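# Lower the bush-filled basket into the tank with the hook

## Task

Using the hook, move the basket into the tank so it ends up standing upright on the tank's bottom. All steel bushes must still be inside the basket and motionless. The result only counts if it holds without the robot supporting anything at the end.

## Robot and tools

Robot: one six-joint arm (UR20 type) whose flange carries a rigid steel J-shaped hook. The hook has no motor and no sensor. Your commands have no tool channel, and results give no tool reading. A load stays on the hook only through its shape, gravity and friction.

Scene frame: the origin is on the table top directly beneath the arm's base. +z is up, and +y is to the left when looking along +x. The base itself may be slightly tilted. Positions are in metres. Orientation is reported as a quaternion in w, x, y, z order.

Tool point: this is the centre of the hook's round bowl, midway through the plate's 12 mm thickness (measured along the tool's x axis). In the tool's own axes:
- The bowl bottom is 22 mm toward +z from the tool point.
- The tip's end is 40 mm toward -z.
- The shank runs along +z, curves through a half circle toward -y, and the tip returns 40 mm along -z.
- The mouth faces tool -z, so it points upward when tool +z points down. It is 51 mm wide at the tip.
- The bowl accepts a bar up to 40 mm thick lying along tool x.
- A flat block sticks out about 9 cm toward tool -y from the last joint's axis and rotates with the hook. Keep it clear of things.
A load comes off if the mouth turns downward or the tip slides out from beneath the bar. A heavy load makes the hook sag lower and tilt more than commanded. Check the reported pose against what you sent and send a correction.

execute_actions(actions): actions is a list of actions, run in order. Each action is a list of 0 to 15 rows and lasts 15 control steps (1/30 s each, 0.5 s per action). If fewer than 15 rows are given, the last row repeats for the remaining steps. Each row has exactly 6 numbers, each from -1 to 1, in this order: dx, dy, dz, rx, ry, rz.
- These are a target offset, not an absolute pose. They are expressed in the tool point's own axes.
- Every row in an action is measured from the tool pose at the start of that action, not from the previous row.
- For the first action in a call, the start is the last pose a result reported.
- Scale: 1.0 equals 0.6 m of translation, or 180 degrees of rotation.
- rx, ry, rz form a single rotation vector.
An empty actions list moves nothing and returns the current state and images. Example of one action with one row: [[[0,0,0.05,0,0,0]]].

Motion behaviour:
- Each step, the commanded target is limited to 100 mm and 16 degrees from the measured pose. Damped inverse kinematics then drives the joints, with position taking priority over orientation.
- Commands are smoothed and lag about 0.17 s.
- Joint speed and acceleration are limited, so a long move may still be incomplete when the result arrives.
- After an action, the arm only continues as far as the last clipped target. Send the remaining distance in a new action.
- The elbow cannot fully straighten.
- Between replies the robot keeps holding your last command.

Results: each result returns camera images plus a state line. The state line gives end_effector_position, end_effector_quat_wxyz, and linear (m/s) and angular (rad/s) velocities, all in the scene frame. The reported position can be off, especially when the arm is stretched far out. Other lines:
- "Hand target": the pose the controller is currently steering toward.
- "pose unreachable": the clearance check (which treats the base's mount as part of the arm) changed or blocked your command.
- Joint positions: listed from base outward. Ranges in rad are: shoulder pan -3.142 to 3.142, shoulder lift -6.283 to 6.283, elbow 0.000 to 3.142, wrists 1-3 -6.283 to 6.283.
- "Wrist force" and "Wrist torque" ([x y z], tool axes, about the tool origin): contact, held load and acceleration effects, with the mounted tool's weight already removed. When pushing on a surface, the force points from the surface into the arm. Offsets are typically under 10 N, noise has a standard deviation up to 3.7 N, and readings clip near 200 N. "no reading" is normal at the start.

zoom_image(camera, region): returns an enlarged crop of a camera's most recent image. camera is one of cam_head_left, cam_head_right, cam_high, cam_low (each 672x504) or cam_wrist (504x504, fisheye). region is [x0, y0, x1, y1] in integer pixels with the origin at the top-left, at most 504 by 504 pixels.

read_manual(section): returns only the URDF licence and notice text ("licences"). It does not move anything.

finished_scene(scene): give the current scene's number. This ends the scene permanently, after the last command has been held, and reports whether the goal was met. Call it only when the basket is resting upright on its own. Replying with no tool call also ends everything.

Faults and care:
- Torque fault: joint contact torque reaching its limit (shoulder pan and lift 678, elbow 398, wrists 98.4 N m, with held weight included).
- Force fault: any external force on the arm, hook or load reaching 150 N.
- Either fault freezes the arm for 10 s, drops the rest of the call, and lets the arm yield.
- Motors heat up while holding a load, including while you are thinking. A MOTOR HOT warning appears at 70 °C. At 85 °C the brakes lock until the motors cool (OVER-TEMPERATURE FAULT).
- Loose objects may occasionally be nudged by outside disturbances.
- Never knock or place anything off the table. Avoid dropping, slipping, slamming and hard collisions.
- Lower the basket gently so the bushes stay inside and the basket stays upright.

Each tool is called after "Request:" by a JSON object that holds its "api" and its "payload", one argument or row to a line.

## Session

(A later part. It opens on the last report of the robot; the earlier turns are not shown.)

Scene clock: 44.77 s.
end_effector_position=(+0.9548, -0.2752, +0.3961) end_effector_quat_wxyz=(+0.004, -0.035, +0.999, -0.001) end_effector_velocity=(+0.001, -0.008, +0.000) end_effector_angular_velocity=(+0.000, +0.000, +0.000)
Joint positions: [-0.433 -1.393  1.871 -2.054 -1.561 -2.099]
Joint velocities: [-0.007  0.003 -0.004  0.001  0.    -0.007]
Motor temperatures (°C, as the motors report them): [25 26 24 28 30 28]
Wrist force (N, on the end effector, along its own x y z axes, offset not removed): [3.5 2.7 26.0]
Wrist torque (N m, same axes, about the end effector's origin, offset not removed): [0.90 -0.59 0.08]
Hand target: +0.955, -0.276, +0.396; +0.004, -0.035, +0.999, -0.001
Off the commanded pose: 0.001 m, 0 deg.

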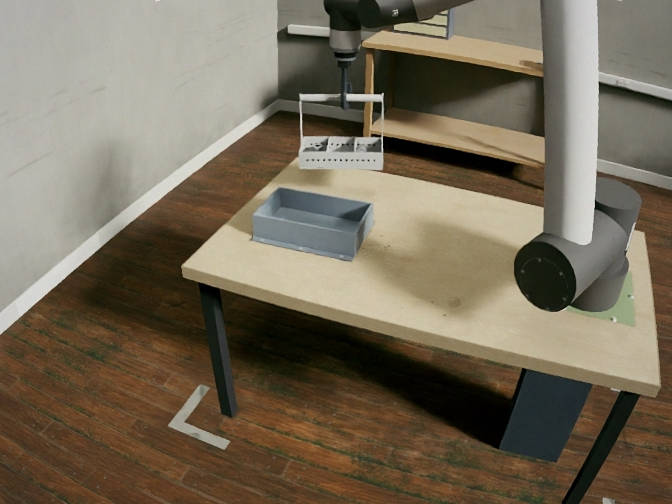

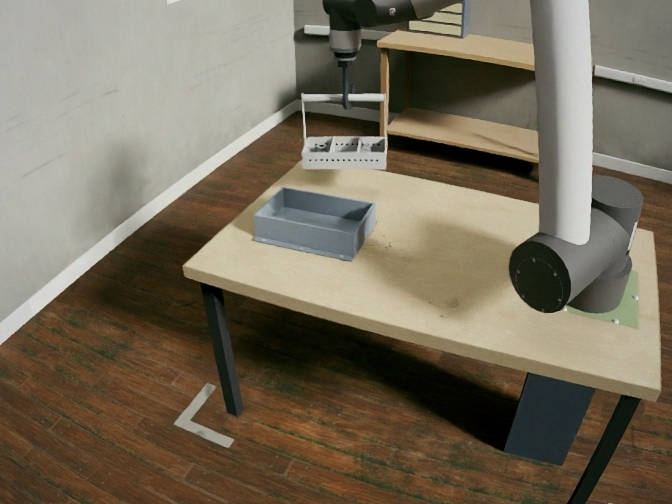

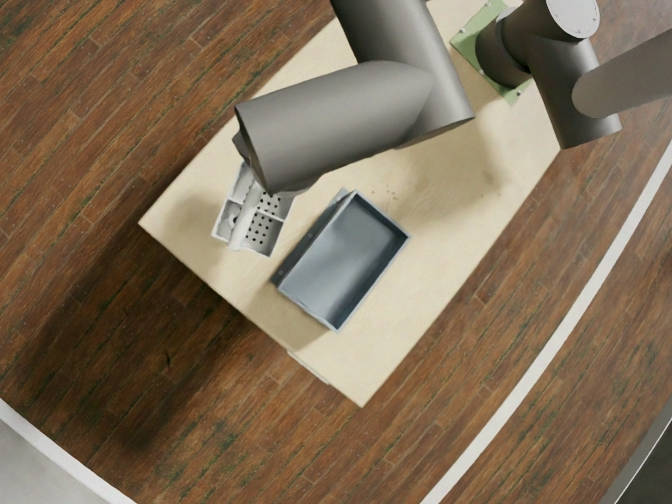

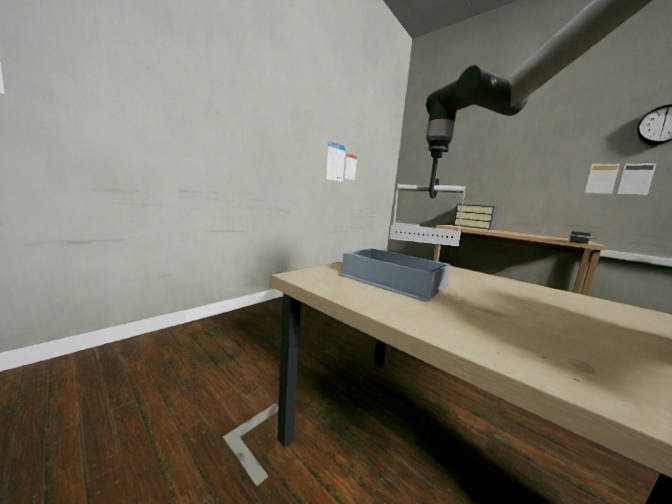

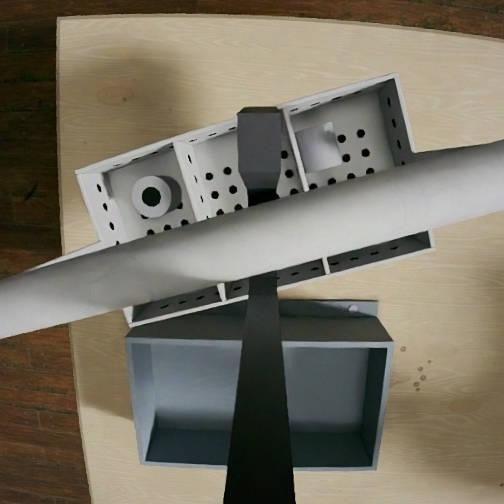

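Request:
{"api": "execute_actions", "payload": {
  "actions": []
}}

Scene clock: 44.97 s.
end_effector_position=(+0.9548, -0.2757, +0.3961) end_effector_quat_wxyz=(+0.004, -0.035, +0.999, -0.001) end_effector_velocity=(-0.000, -0.002, -0.001) end_effector_angular_velocity=(-0.000, -0.000, -0.001)
Joint positions: [-0.434 -1.392  1.871 -2.054 -1.561 -2.099]
Joint velocities: [-0.002  0.001  0.    -0.001 -0.    -0.001]
Motor temperatures (°C, as the motors report them): [25 26 24 28 30 28]
Wrist force (N, on the end effector, along its own x y z axes, offset not removed): [4.8 2.0 27.9]
Wrist torque (N m, same axes, about the end effector's origin, offset not removed): [0.80 -0.71 0.10]
Hand target: +0.955, -0.276, +0.396; +0.004, -0.035, +0.999, -0.001
Off the commanded pose: 0.000 m, 0 deg.

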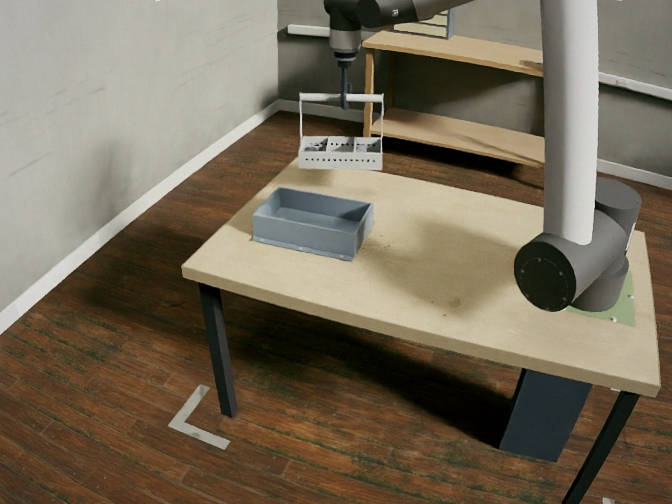

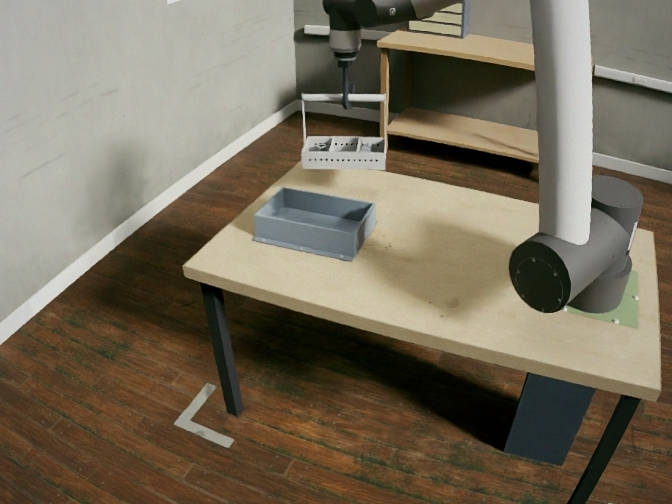

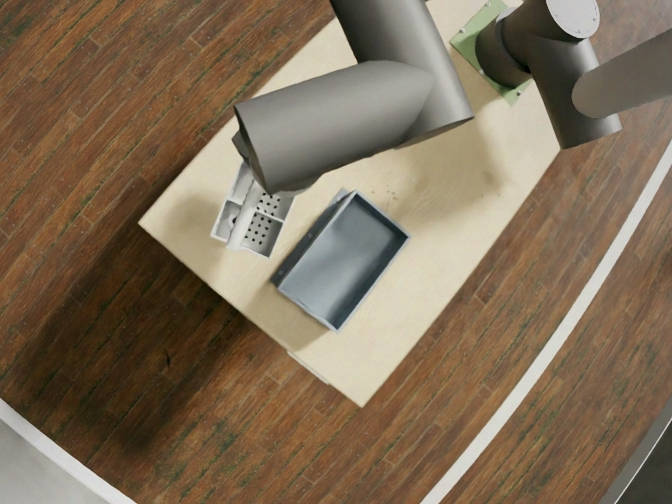

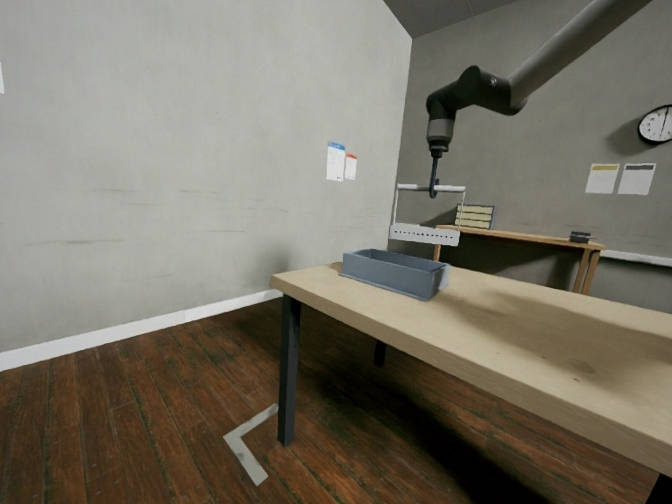

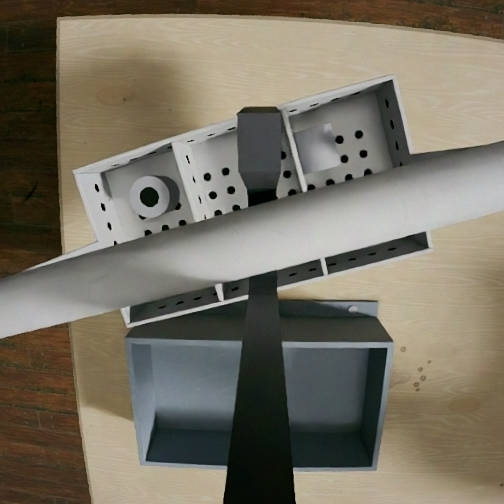

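Request:
{"api": "execute_actions", "payload": {
  "actions": [
    [[0,0.0003,0,0,0,0.0001],[0,0.0013,0,0,0,0.0002],[0,0.0029,0,0,0,0.0005],[0,0.0052,0,0,0,0.0009],[0,0.0081,0,0,0,0.0015],[0,0.0117,0,0,0,0.0021],[0,0.016,0,0,0,0.0029],[0,0.0208,0,0,0,0.0038],[0,0.0264,0,0,0,0.0048],[0,0.0325,0,0,0,0.0059],[0,0.0394,0,0,0,0.0071],[0,0.0468,0,0,0,0.0084],[0,0.055,0,0,0,0.0099],[0,0.0638,0,0,0,0.0115],[0,0.0732,0,0,0,0.0132]],
    [[0.001,0.0388,0,0,0,0.007],[0.0012,0.0495,0,0,0,0.0089],[0.0015,0.0608,0,0,0,0.011],[0.0018,0.0729,0,0,0,0.0131],[0.0021,0.0856,0,0,0,0.0154],[0.0025,0.0989,0,0,0,0.0178],[0.0028,0.1129,0,0,0,0.0204],[0.0032,0.1276,0,0,0,0.023],[0.0036,0.1428,0,0,0,0.0258],[0.004,0.1588,0,0,0,0.0286],[0.0044,0.1753,0,0,0,0.0316],[0.0048,0.1926,0,0,0,0.0347],[0.0053,0.2105,0,0,0,0.038],[0.0057,0.2284,0,0,0,0.0412],[0.0062,0.2456,0,0,0,0.0443]],
    [[0.0098,0.0742,0,0,0,0.0135],[0.0119,0.09,0,0,0,0.0164],[0.0139,0.1052,0,0,0,0.0191],[0.0158,0.1197,0,0,0,0.0218],[0.0176,0.1335,0,0,0,0.0243],[0.0193,0.1468,0,0,0,0.0267],[0.021,0.1594,0,0,0,0.029],[0.0226,0.1713,0,0,0,0.0312],[0.024,0.1826,0,0,0,0.0332],[0.0254,0.1932,0,0,0,0.0352],[0.0268,0.2032,0,0,0,0.037],[0.028,0.2126,0,0,0,0.0387],[0.0291,0.2213,0,0,0,0.0403],[0.0302,0.2293,0,0,0,0.0417],[0.0312,0.2367,0,0,0,0.0431]],
    [[0.0084,0.0329,0,0,0,0.0061],[0.0099,0.0389,0,0,0,0.0072],[0.0113,0.0443,0,0,0,0.0082],[0.0125,0.049,0,0,0,0.0091],[0.0136,0.0531,0,0,0,0.0099],[0.0145,0.0566,0,0,0,0.0105],[0.0152,0.0594,0,0,0,0.0111],[0.0158,0.0616,0,0,0,0.0115],[0.0162,0.0631,0,0,0,0.0118],[0.0164,0.0641,0,0,0,0.0119],[0.0165,0.0644,0,0,0,0.012]]
  ]
}}

Scene clock: 49.17 s.
end_effector_position=(+0.9327, +0.0286, +0.3949) end_effector_quat_wxyz=(+0.004, +0.107, +0.994, +0.000) end_effector_velocity=(+0.001, +0.009, +0.001) end_effector_angular_velocity=(-0.001, -0.001, -0.006)
Joint positions: [-0.129 -1.439  1.925 -2.064 -1.56  -1.511]
Joint velocities: [ 0.01   0.001 -0.002  0.    -0.001  0.016]
Motor temperatures (°C, as the motors report them): [25 26 24 28 30 28]
Wrist force (N, on the end effector, along its own x y z axes, offset not removed): [1.9 2.9 26.8]
Wrist torque (N m, same axes, about the end effector's origin, offset not removed): [0.88 -0.28 0.21]
Hand target: +0.933, +0.029, +0.395; +0.004, +0.107, +0.994, +0.000
Off the commanded pose: 0.001 m, 0 deg.

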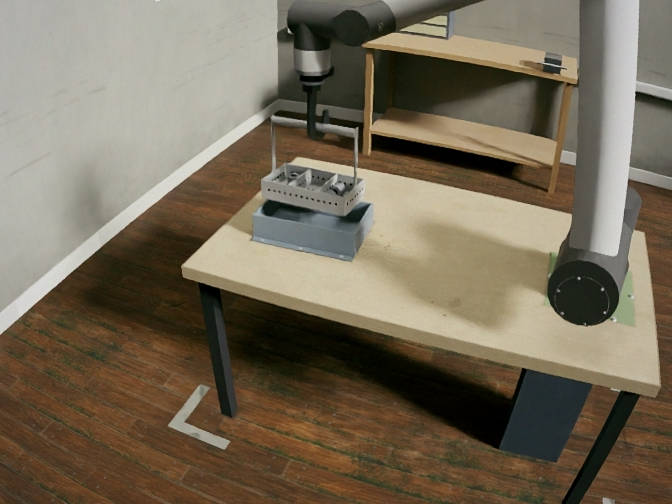

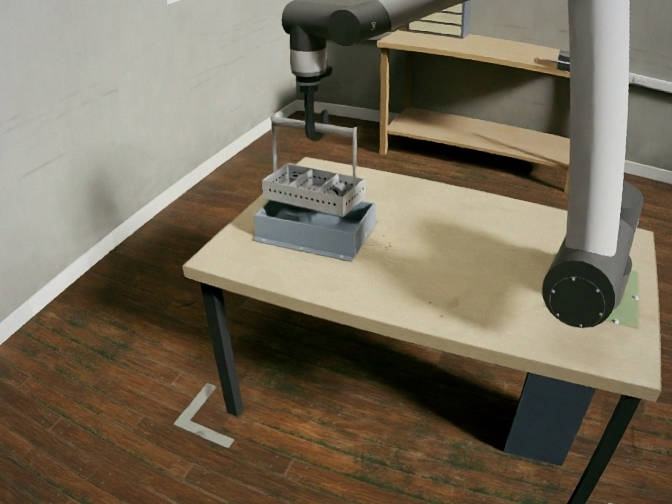

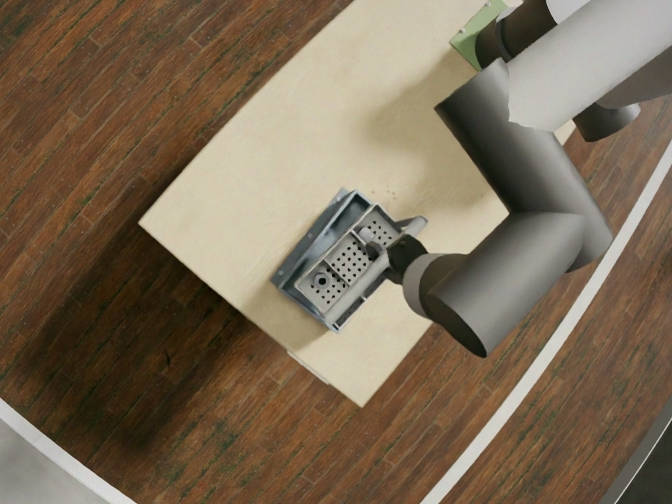

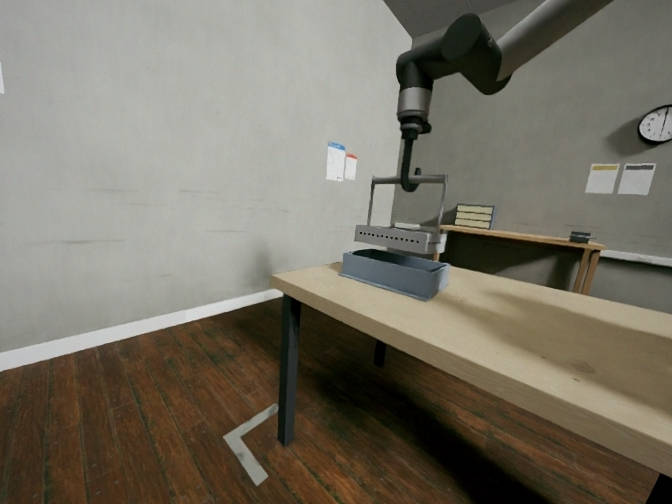

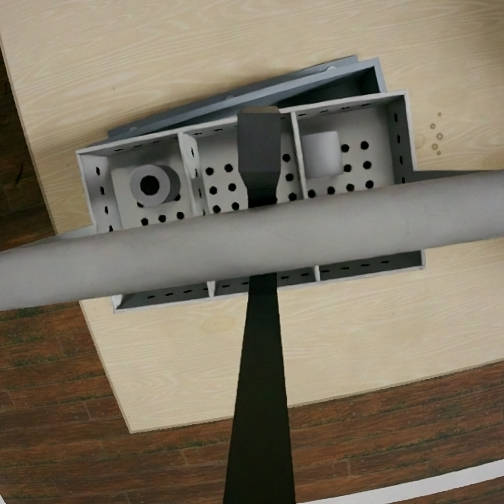

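Request:
{"api": "execute_actions", "payload": {
  "actions": []
}}

Scene clock: 50.00 s.
end_effector_position=(+0.9328, +0.0291, +0.3948) end_effector_quat_wxyz=(+0.004, +0.107, +0.994, +0.000) end_effector_velocity=(+0.001, +0.000, -0.000) end_effector_angular_velocity=(+0.000, -0.000, +0.001)
Joint positions: [-0.128 -1.439  1.925 -2.064 -1.561 -1.51 ]
Joint velocities: [ 0.     0.001 -0.001 -0.     0.    -0.001]
Motor temperatures (°C, as the motors report them): [25 26 24 28 30 28]
Wrist force (N, on the end effector, along its own x y z axes, offset not removed): [2.7 1.5 28.1]
Wrist torque (N m, same axes, about the end effector's origin, offset not removed): [0.73 -0.37 0.21]
Hand target: +0.933, +0.029, +0.395; +0.004, +0.107, +0.994, +0.000
Off the commanded pose: 0.000 m, 0 deg.

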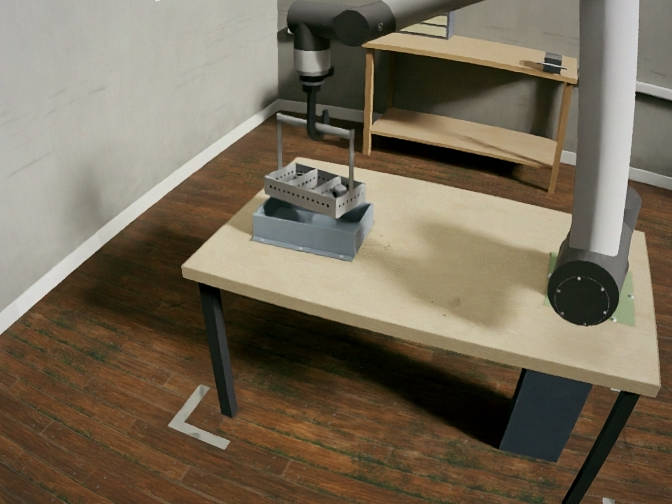

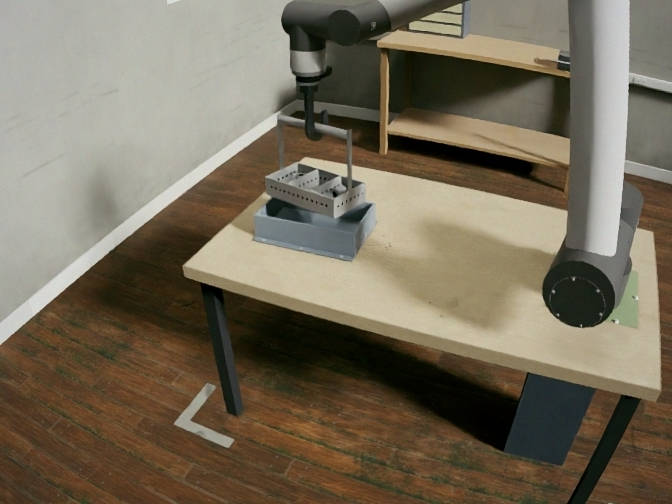

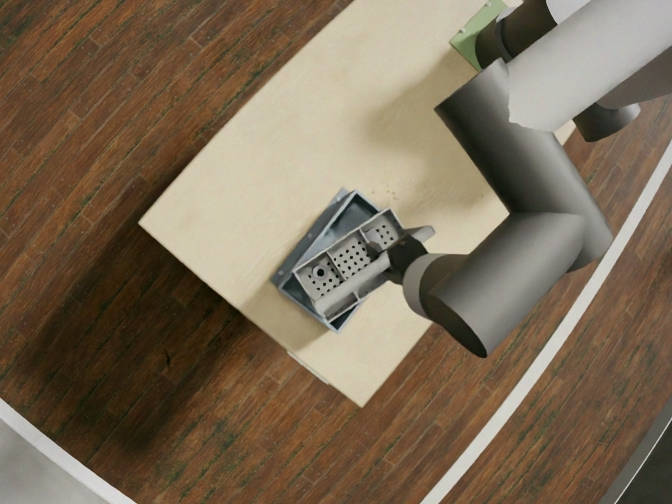

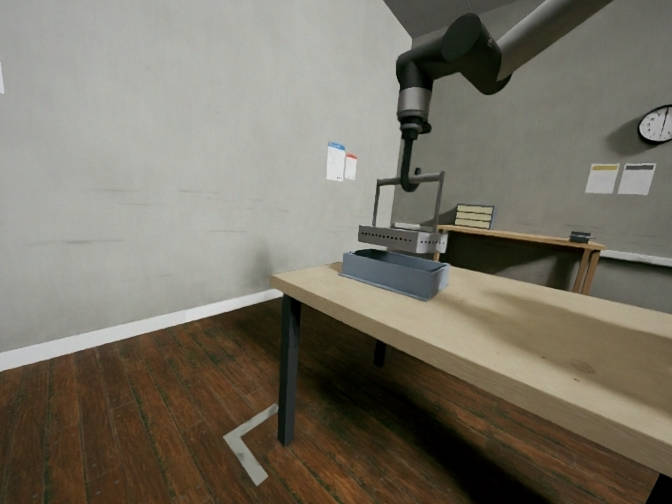

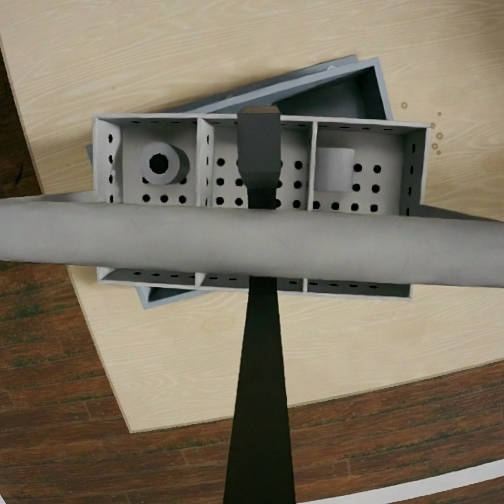

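Request:
{"api": "execute_actions", "payload": {
  "actions": [
    [[0,0,0,0,0,-0.003],[0,0,0,0,0,-0.006],[0,0,0,0,0,-0.009],[0,0,0,0,0,-0.012],[0,0,0,0,0,-0.015],[0,0,0,0,0,-0.018],[0,0,0,0,0,-0.021],[0,0,0,0,0,-0.024],[0,0,0,0,0,-0.027],[0,0,0,0,0,-0.030],[0,0,0,0,0,-0.033],[0,0,0,0,0,-0.036],[0,0,0,0,0,-0.039],[0,0,0,0,0,-0.042],[0,0,0,0,0,-0.045]],
    [[0,0,0,0,0,-0.013],[0,0,0,0,0,-0.016],[0,0,0,0,0,-0.019],[0,0,0,0,0,-0.022],[0,0,0,0,0,-0.025],[0,0,0,0,0,-0.028],[0,0,0,0,0,-0.031],[0,0,0,0,0,-0.034],[0,0,0,0,0,-0.037],[0,0,0,0,0,-0.040],[0,0,0,0,0,-0.043],[0,0,0,0,0,-0.046],[0,0,0,0,0,-0.049],[0,0,0,0,0,-0.052],[0,0,0,0,0,-0.055]]
  ]
}}

Scene clock: 51.37 s.
end_effector_position=(+0.9327, +0.0295, +0.3947) end_effector_quat_wxyz=(+0.004, -0.018, +1.000, -0.001) end_effector_velocity=(+0.001, +0.001, +0.001) end_effector_angular_velocity=(-0.002, -0.001, +0.279)
Joint positions: [-0.128 -1.449  1.937 -2.066 -1.561 -1.761]
Joint velocities: [-0.001 -0.012  0.012 -0.001  0.001 -0.28 ]
Motor temperatures (°C, as the motors report them): [25 26 24 28 30 28]
Wrist force (N, on the end effector, along its own x y z axes, offset not removed): [2.8 2.4 28.3]
Wrist torque (N m, same axes, about the end effector's origin, offset not removed): [0.86 -0.37 0.16]
Hand target: +0.933, +0.029, +0.395; +0.004, -0.034, +0.999, -0.001
Off the commanded pose: 0.000 m, 2 deg.

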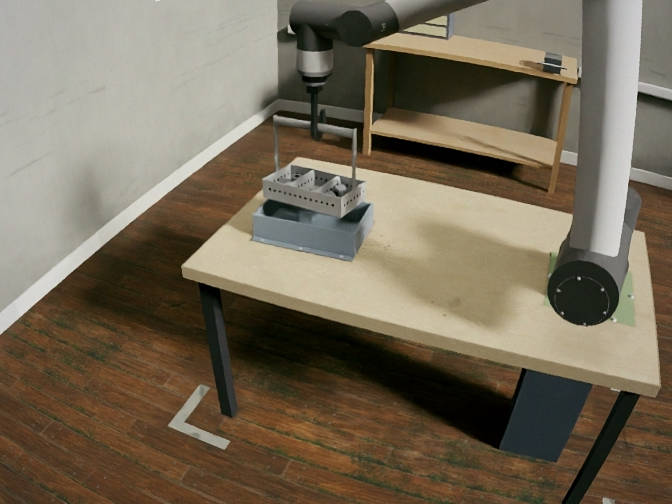

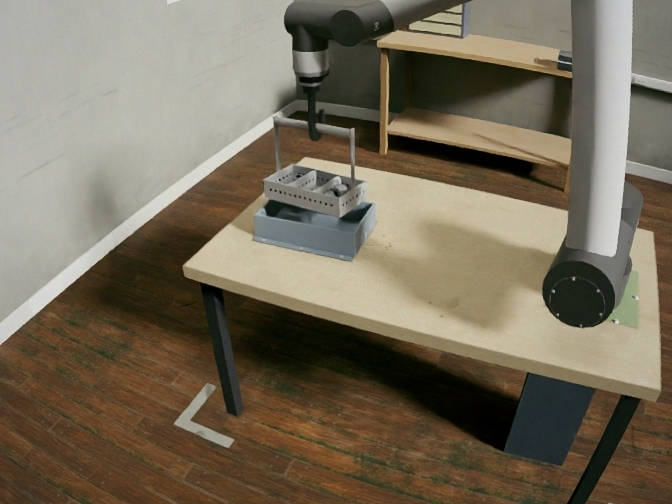

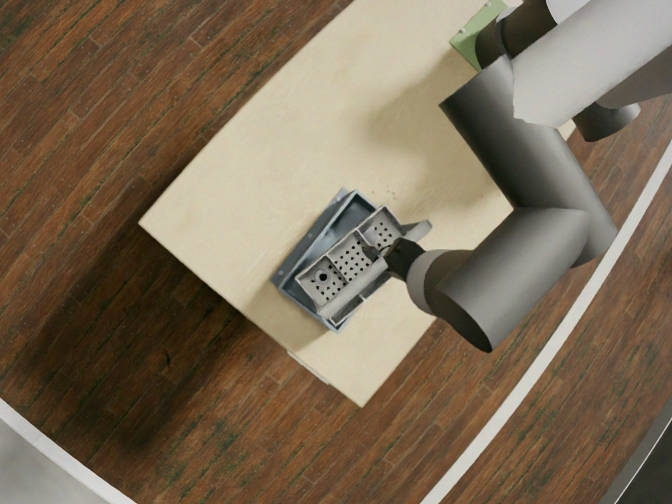

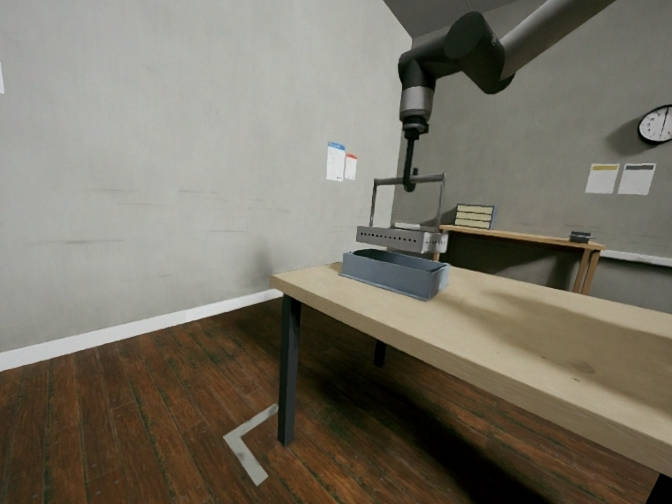

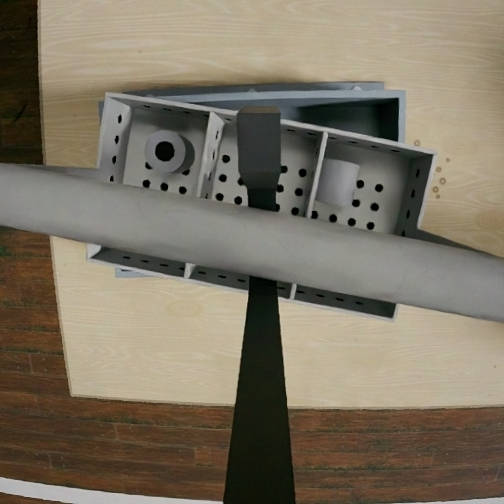

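Request:
{"api": "execute_actions", "payload": {
  "actions": []
}}

Scene clock: 51.40 s.
end_effector_position=(+0.9327, +0.0295, +0.3947) end_effector_quat_wxyz=(+0.004, -0.023, +1.000, -0.001) end_effector_velocity=(-0.001, -0.000, -0.001) end_effector_angular_velocity=(-0.002, +0.001, +0.251)
Joint positions: [-0.128 -1.449  1.937 -2.066 -1.561 -1.77 ]
Joint velocities: [-0.002 -0.011  0.014 -0.003  0.    -0.253]
Motor temperatures (°C, as the motors report them): [25 26 24 28 30 28]
Wrist force (N, on the end effector, along its own x y z axes, offset not removed): [4.6 4.1 26.3]
Wrist torque (N m, same axes, about the end effector's origin, offset not removed): [1.31 -0.84 0.06]
Hand target: +0.933, +0.029, +0.395; +0.004, -0.034, +0.999, -0.001
Off the commanded pose: 0.000 m, 1 deg.

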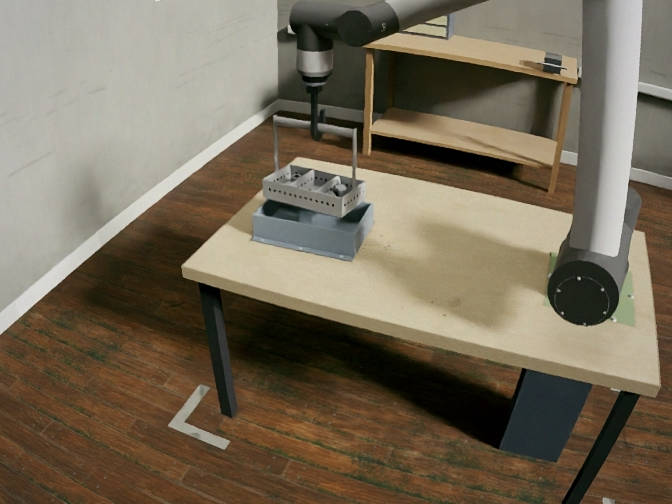

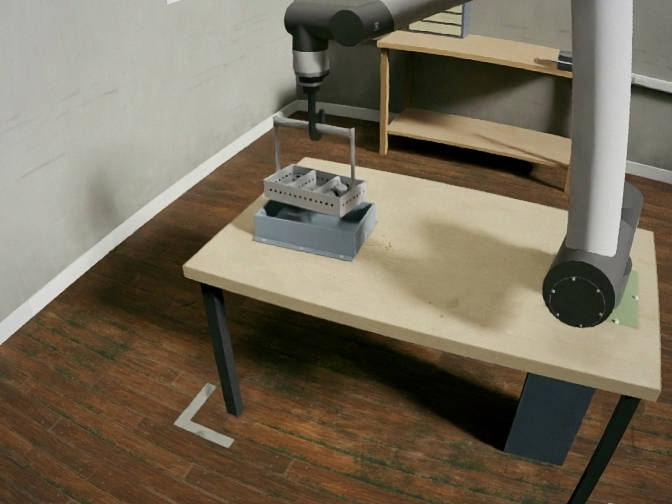

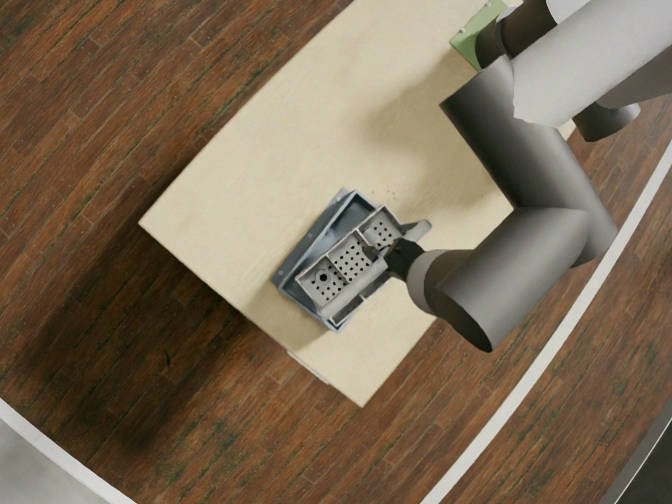

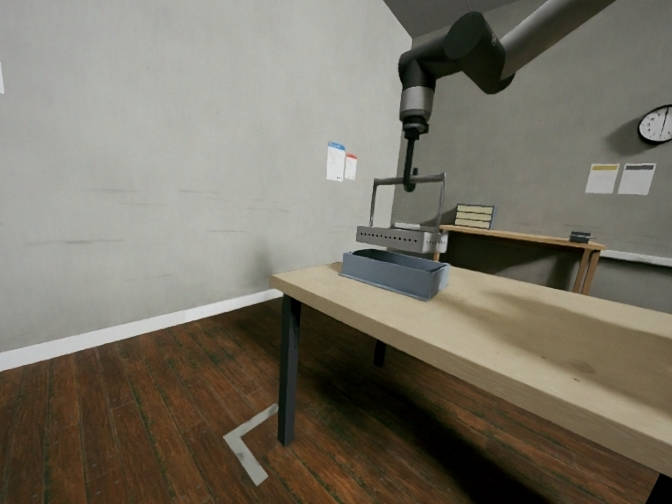

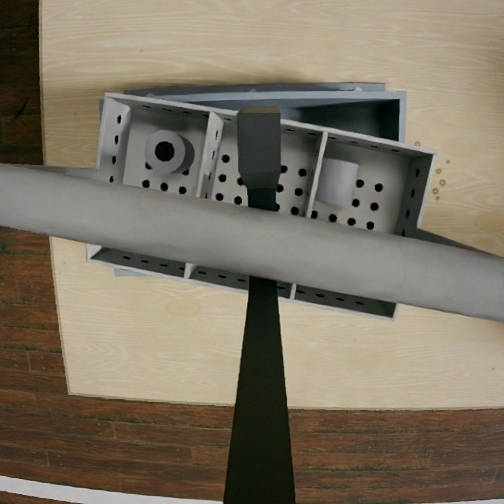

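Request:
{"api": "zoom_image", "payload": {
  "camera": "cam_high",
  "region": [250, 170, 450, 350]
}}

Request:
{"api": "execute_actions", "payload": {
  "actions": []
}}

Region (250, 170, 450, 350) of cam_high's 672x504 image, scaled by 2.520, with more detail than that image has; it fills the top 454 rows of this view, and the rest is white.

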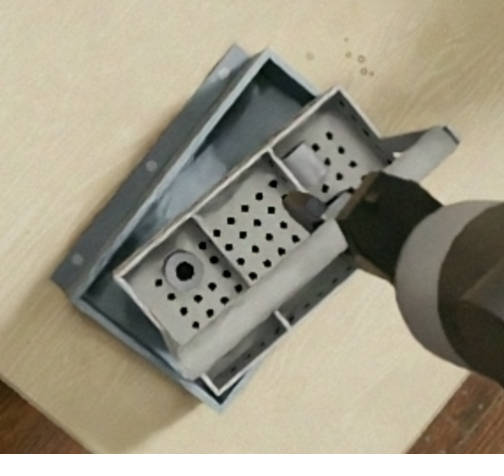

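Scene clock: 51.53 s.
end_effector_position=(+0.9328, +0.0294, +0.3947) end_effector_quat_wxyz=(+0.004, -0.032, +0.999, -0.001) end_effector_velocity=(-0.000, +0.001, +0.001) end_effector_angular_velocity=(-0.000, -0.001, +0.053)
Joint positions: [-0.129 -1.45   1.938 -2.066 -1.561 -1.788]
Joint velocities: [ 0.    -0.003  0.003 -0.001  0.    -0.053]
Motor temperatures (°C, as the motors report them): [25 26 24 28 30 28]
Wrist force (N, on the end effector, along its own x y z axes, offset not removed): [3.8 3.2 25.3]
Wrist torque (N m, same axes, about the end effector's origin, offset not removed): [1.04 -0.57 0.15]
Hand target: +0.933, +0.029, +0.395; +0.004, -0.034, +0.999, -0.001
Off the commanded pose: 0.000 m, 0 deg.

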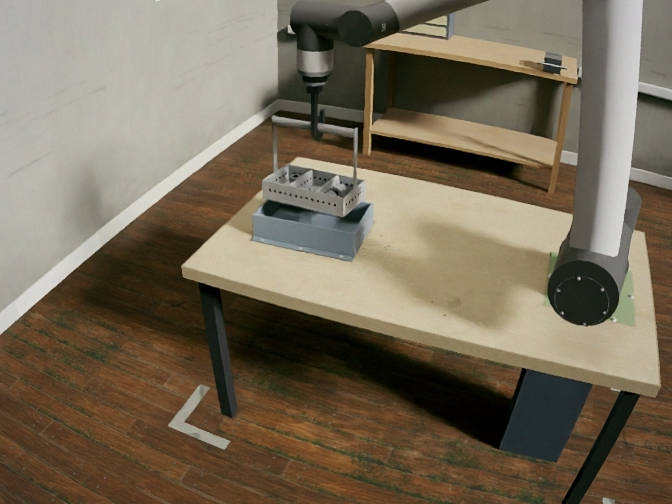

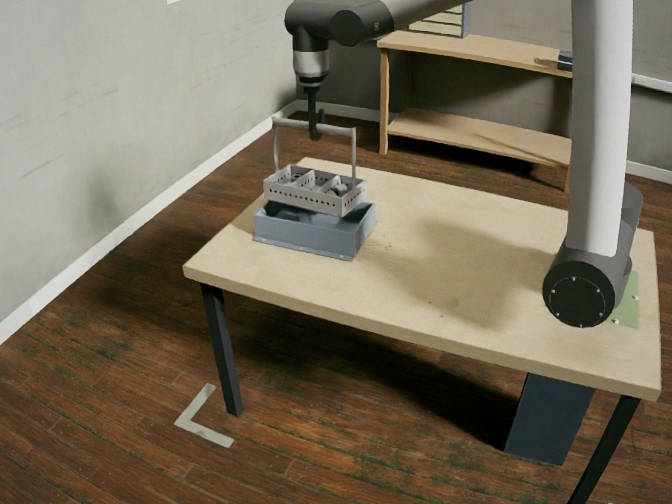

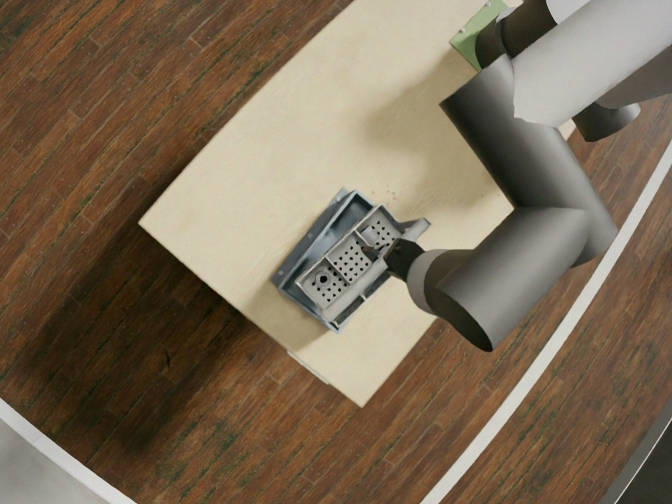

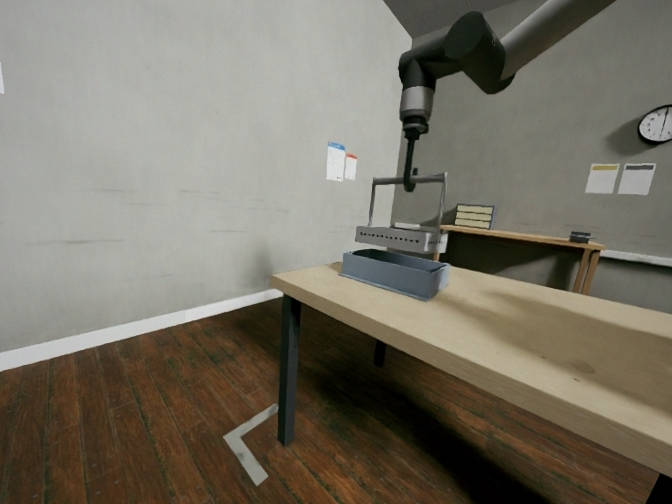

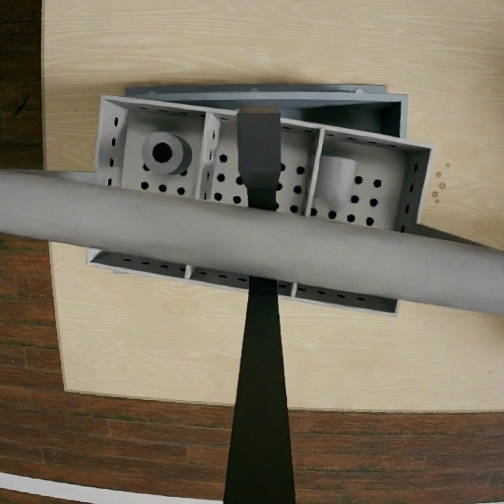

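Request:
{"api": "zoom_image", "payload": {
  "camera": "cam_wrist",
  "region": [60, 60, 460, 340]
}}

Request:
{"api": "execute_actions", "payload": {
  "actions": [
    [[0,0,0,0,0,0]]
  ]
}}

Region (60, 60, 460, 340) of cam_wrist's 504x504 image, scaled by 1.260, with more detail than that image has; it fills the top 353 rows of this view, and the rest is white.

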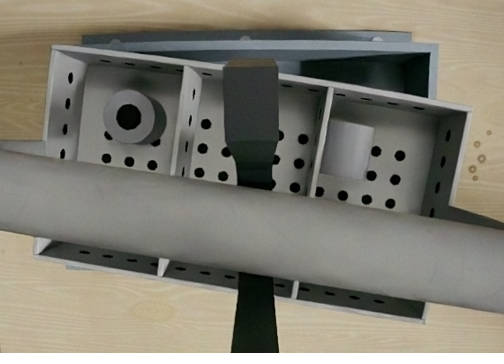

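Scene clock: 52.17 s.
end_effector_position=(+0.9327, +0.0293, +0.3948) end_effector_quat_wxyz=(+0.004, -0.032, +0.999, -0.001) end_effector_velocity=(+0.002, +0.001, +0.001) end_effector_angular_velocity=(-0.000, -0.002, +0.001)
Joint positions: [-0.129 -1.45   1.938 -2.066 -1.561 -1.788]
Joint velocities: [ 0.001  0.    -0.002 -0.001  0.     0.   ]
Motor temperatures (°C, as the motors report them): [25 26 24 28 30 28]
Wrist force (N, on the end effector, along its own x y z axes, offset not removed): [2.4 2.1 26.0]
Wrist torque (N m, same axes, about the end effector's origin, offset not removed): [0.72 -0.18 0.12]
Hand target: +0.933, +0.029, +0.395; +0.004, -0.032, +0.999, -0.001
Off the commanded pose: 0.000 m, 0 deg.

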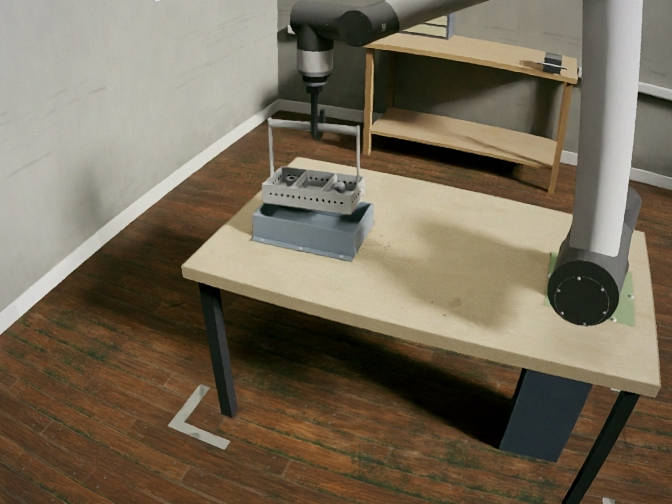

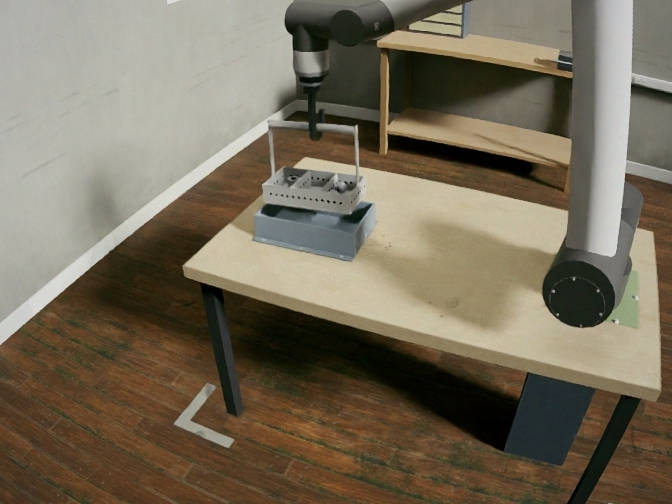

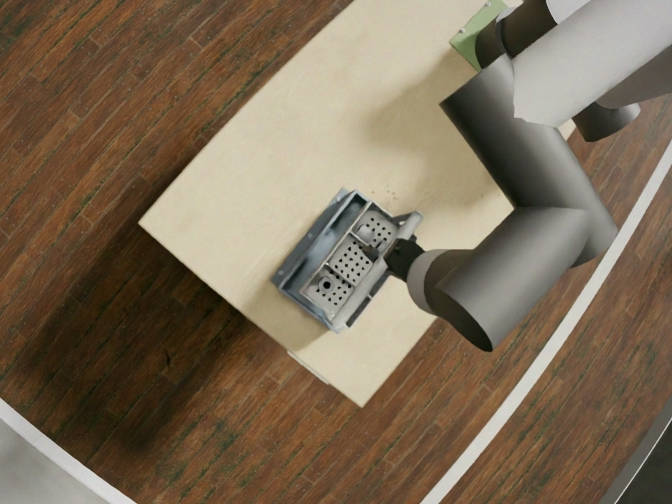

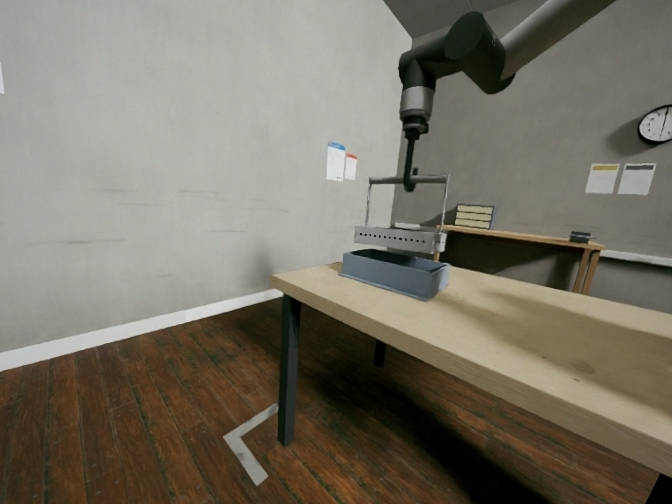

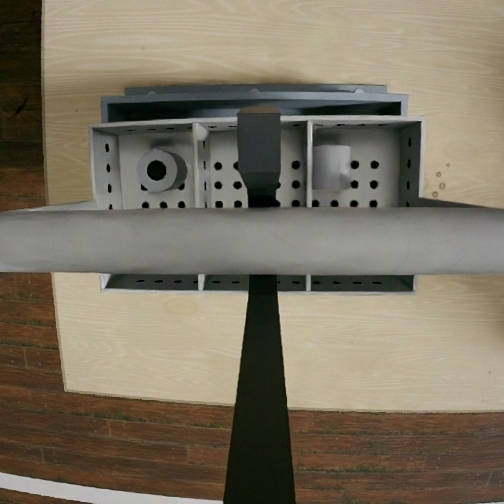

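Request:
{"api": "execute_actions", "payload": {
  "actions": [
    [[0,0,0,0,0,0]]
  ]
}}

Scene clock: 52.87 s.
end_effector_position=(+0.9328, +0.0293, +0.3948) end_effector_quat_wxyz=(+0.004, -0.032, +0.999, -0.001) end_effector_velocity=(+0.002, -0.001, +0.001) end_effector_angular_velocity=(+0.000, -0.001, +0.000)
Joint positions: [-0.129 -1.45   1.938 -2.066 -1.561 -1.788]
Joint velocities: [-0.001  0.001 -0.003 -0.     0.    -0.001]
Motor temperatures (°C, as the motors report them): [25 26 24 28 30 28]
Wrist force (N, on the end effector, along its own x y z axes, offset not removed): [1.0 4.2 26.7]
Wrist torque (N m, same axes, about the end effector's origin, offset not removed): [1.22 -0.06 0.21]
Hand target: +0.933, +0.029, +0.395; +0.004, -0.032, +0.999, -0.001
Off the commanded pose: 0.000 m, 0 deg.

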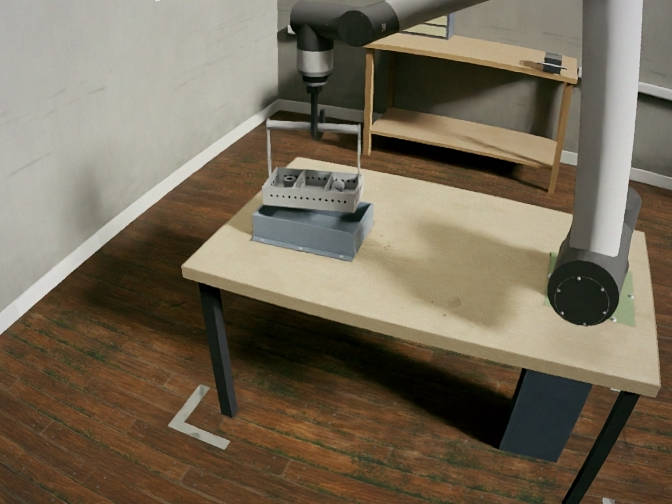

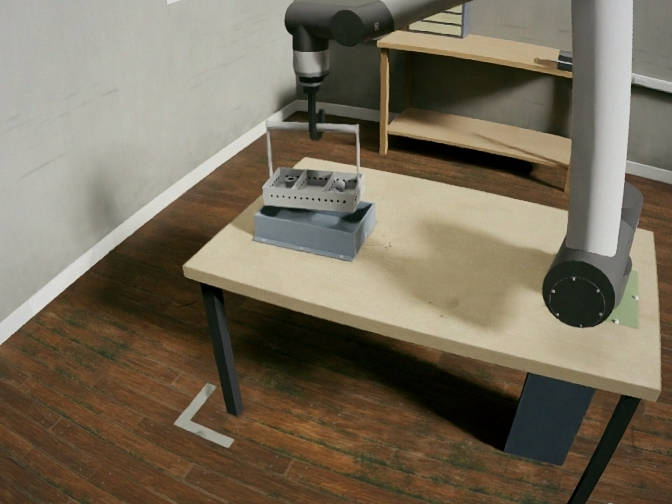

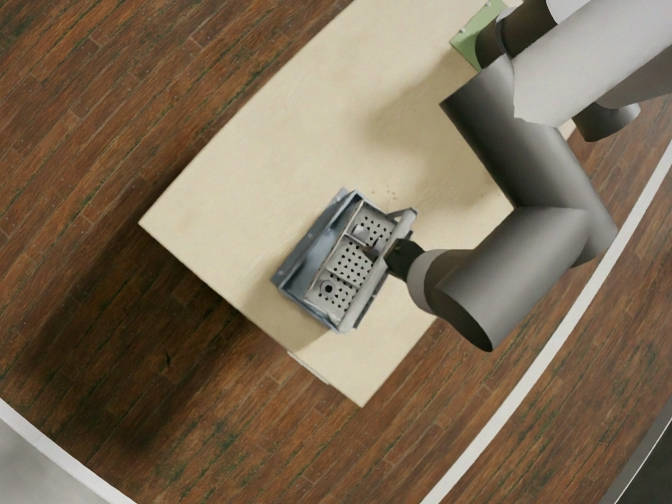

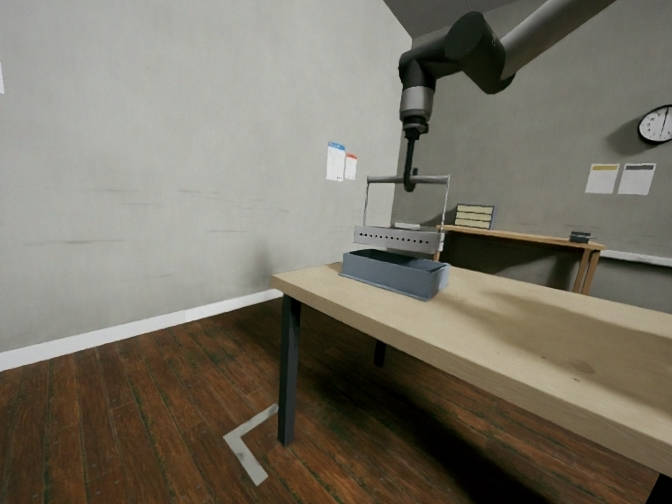

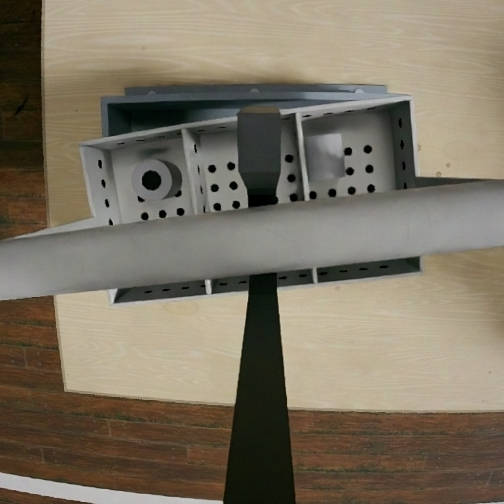

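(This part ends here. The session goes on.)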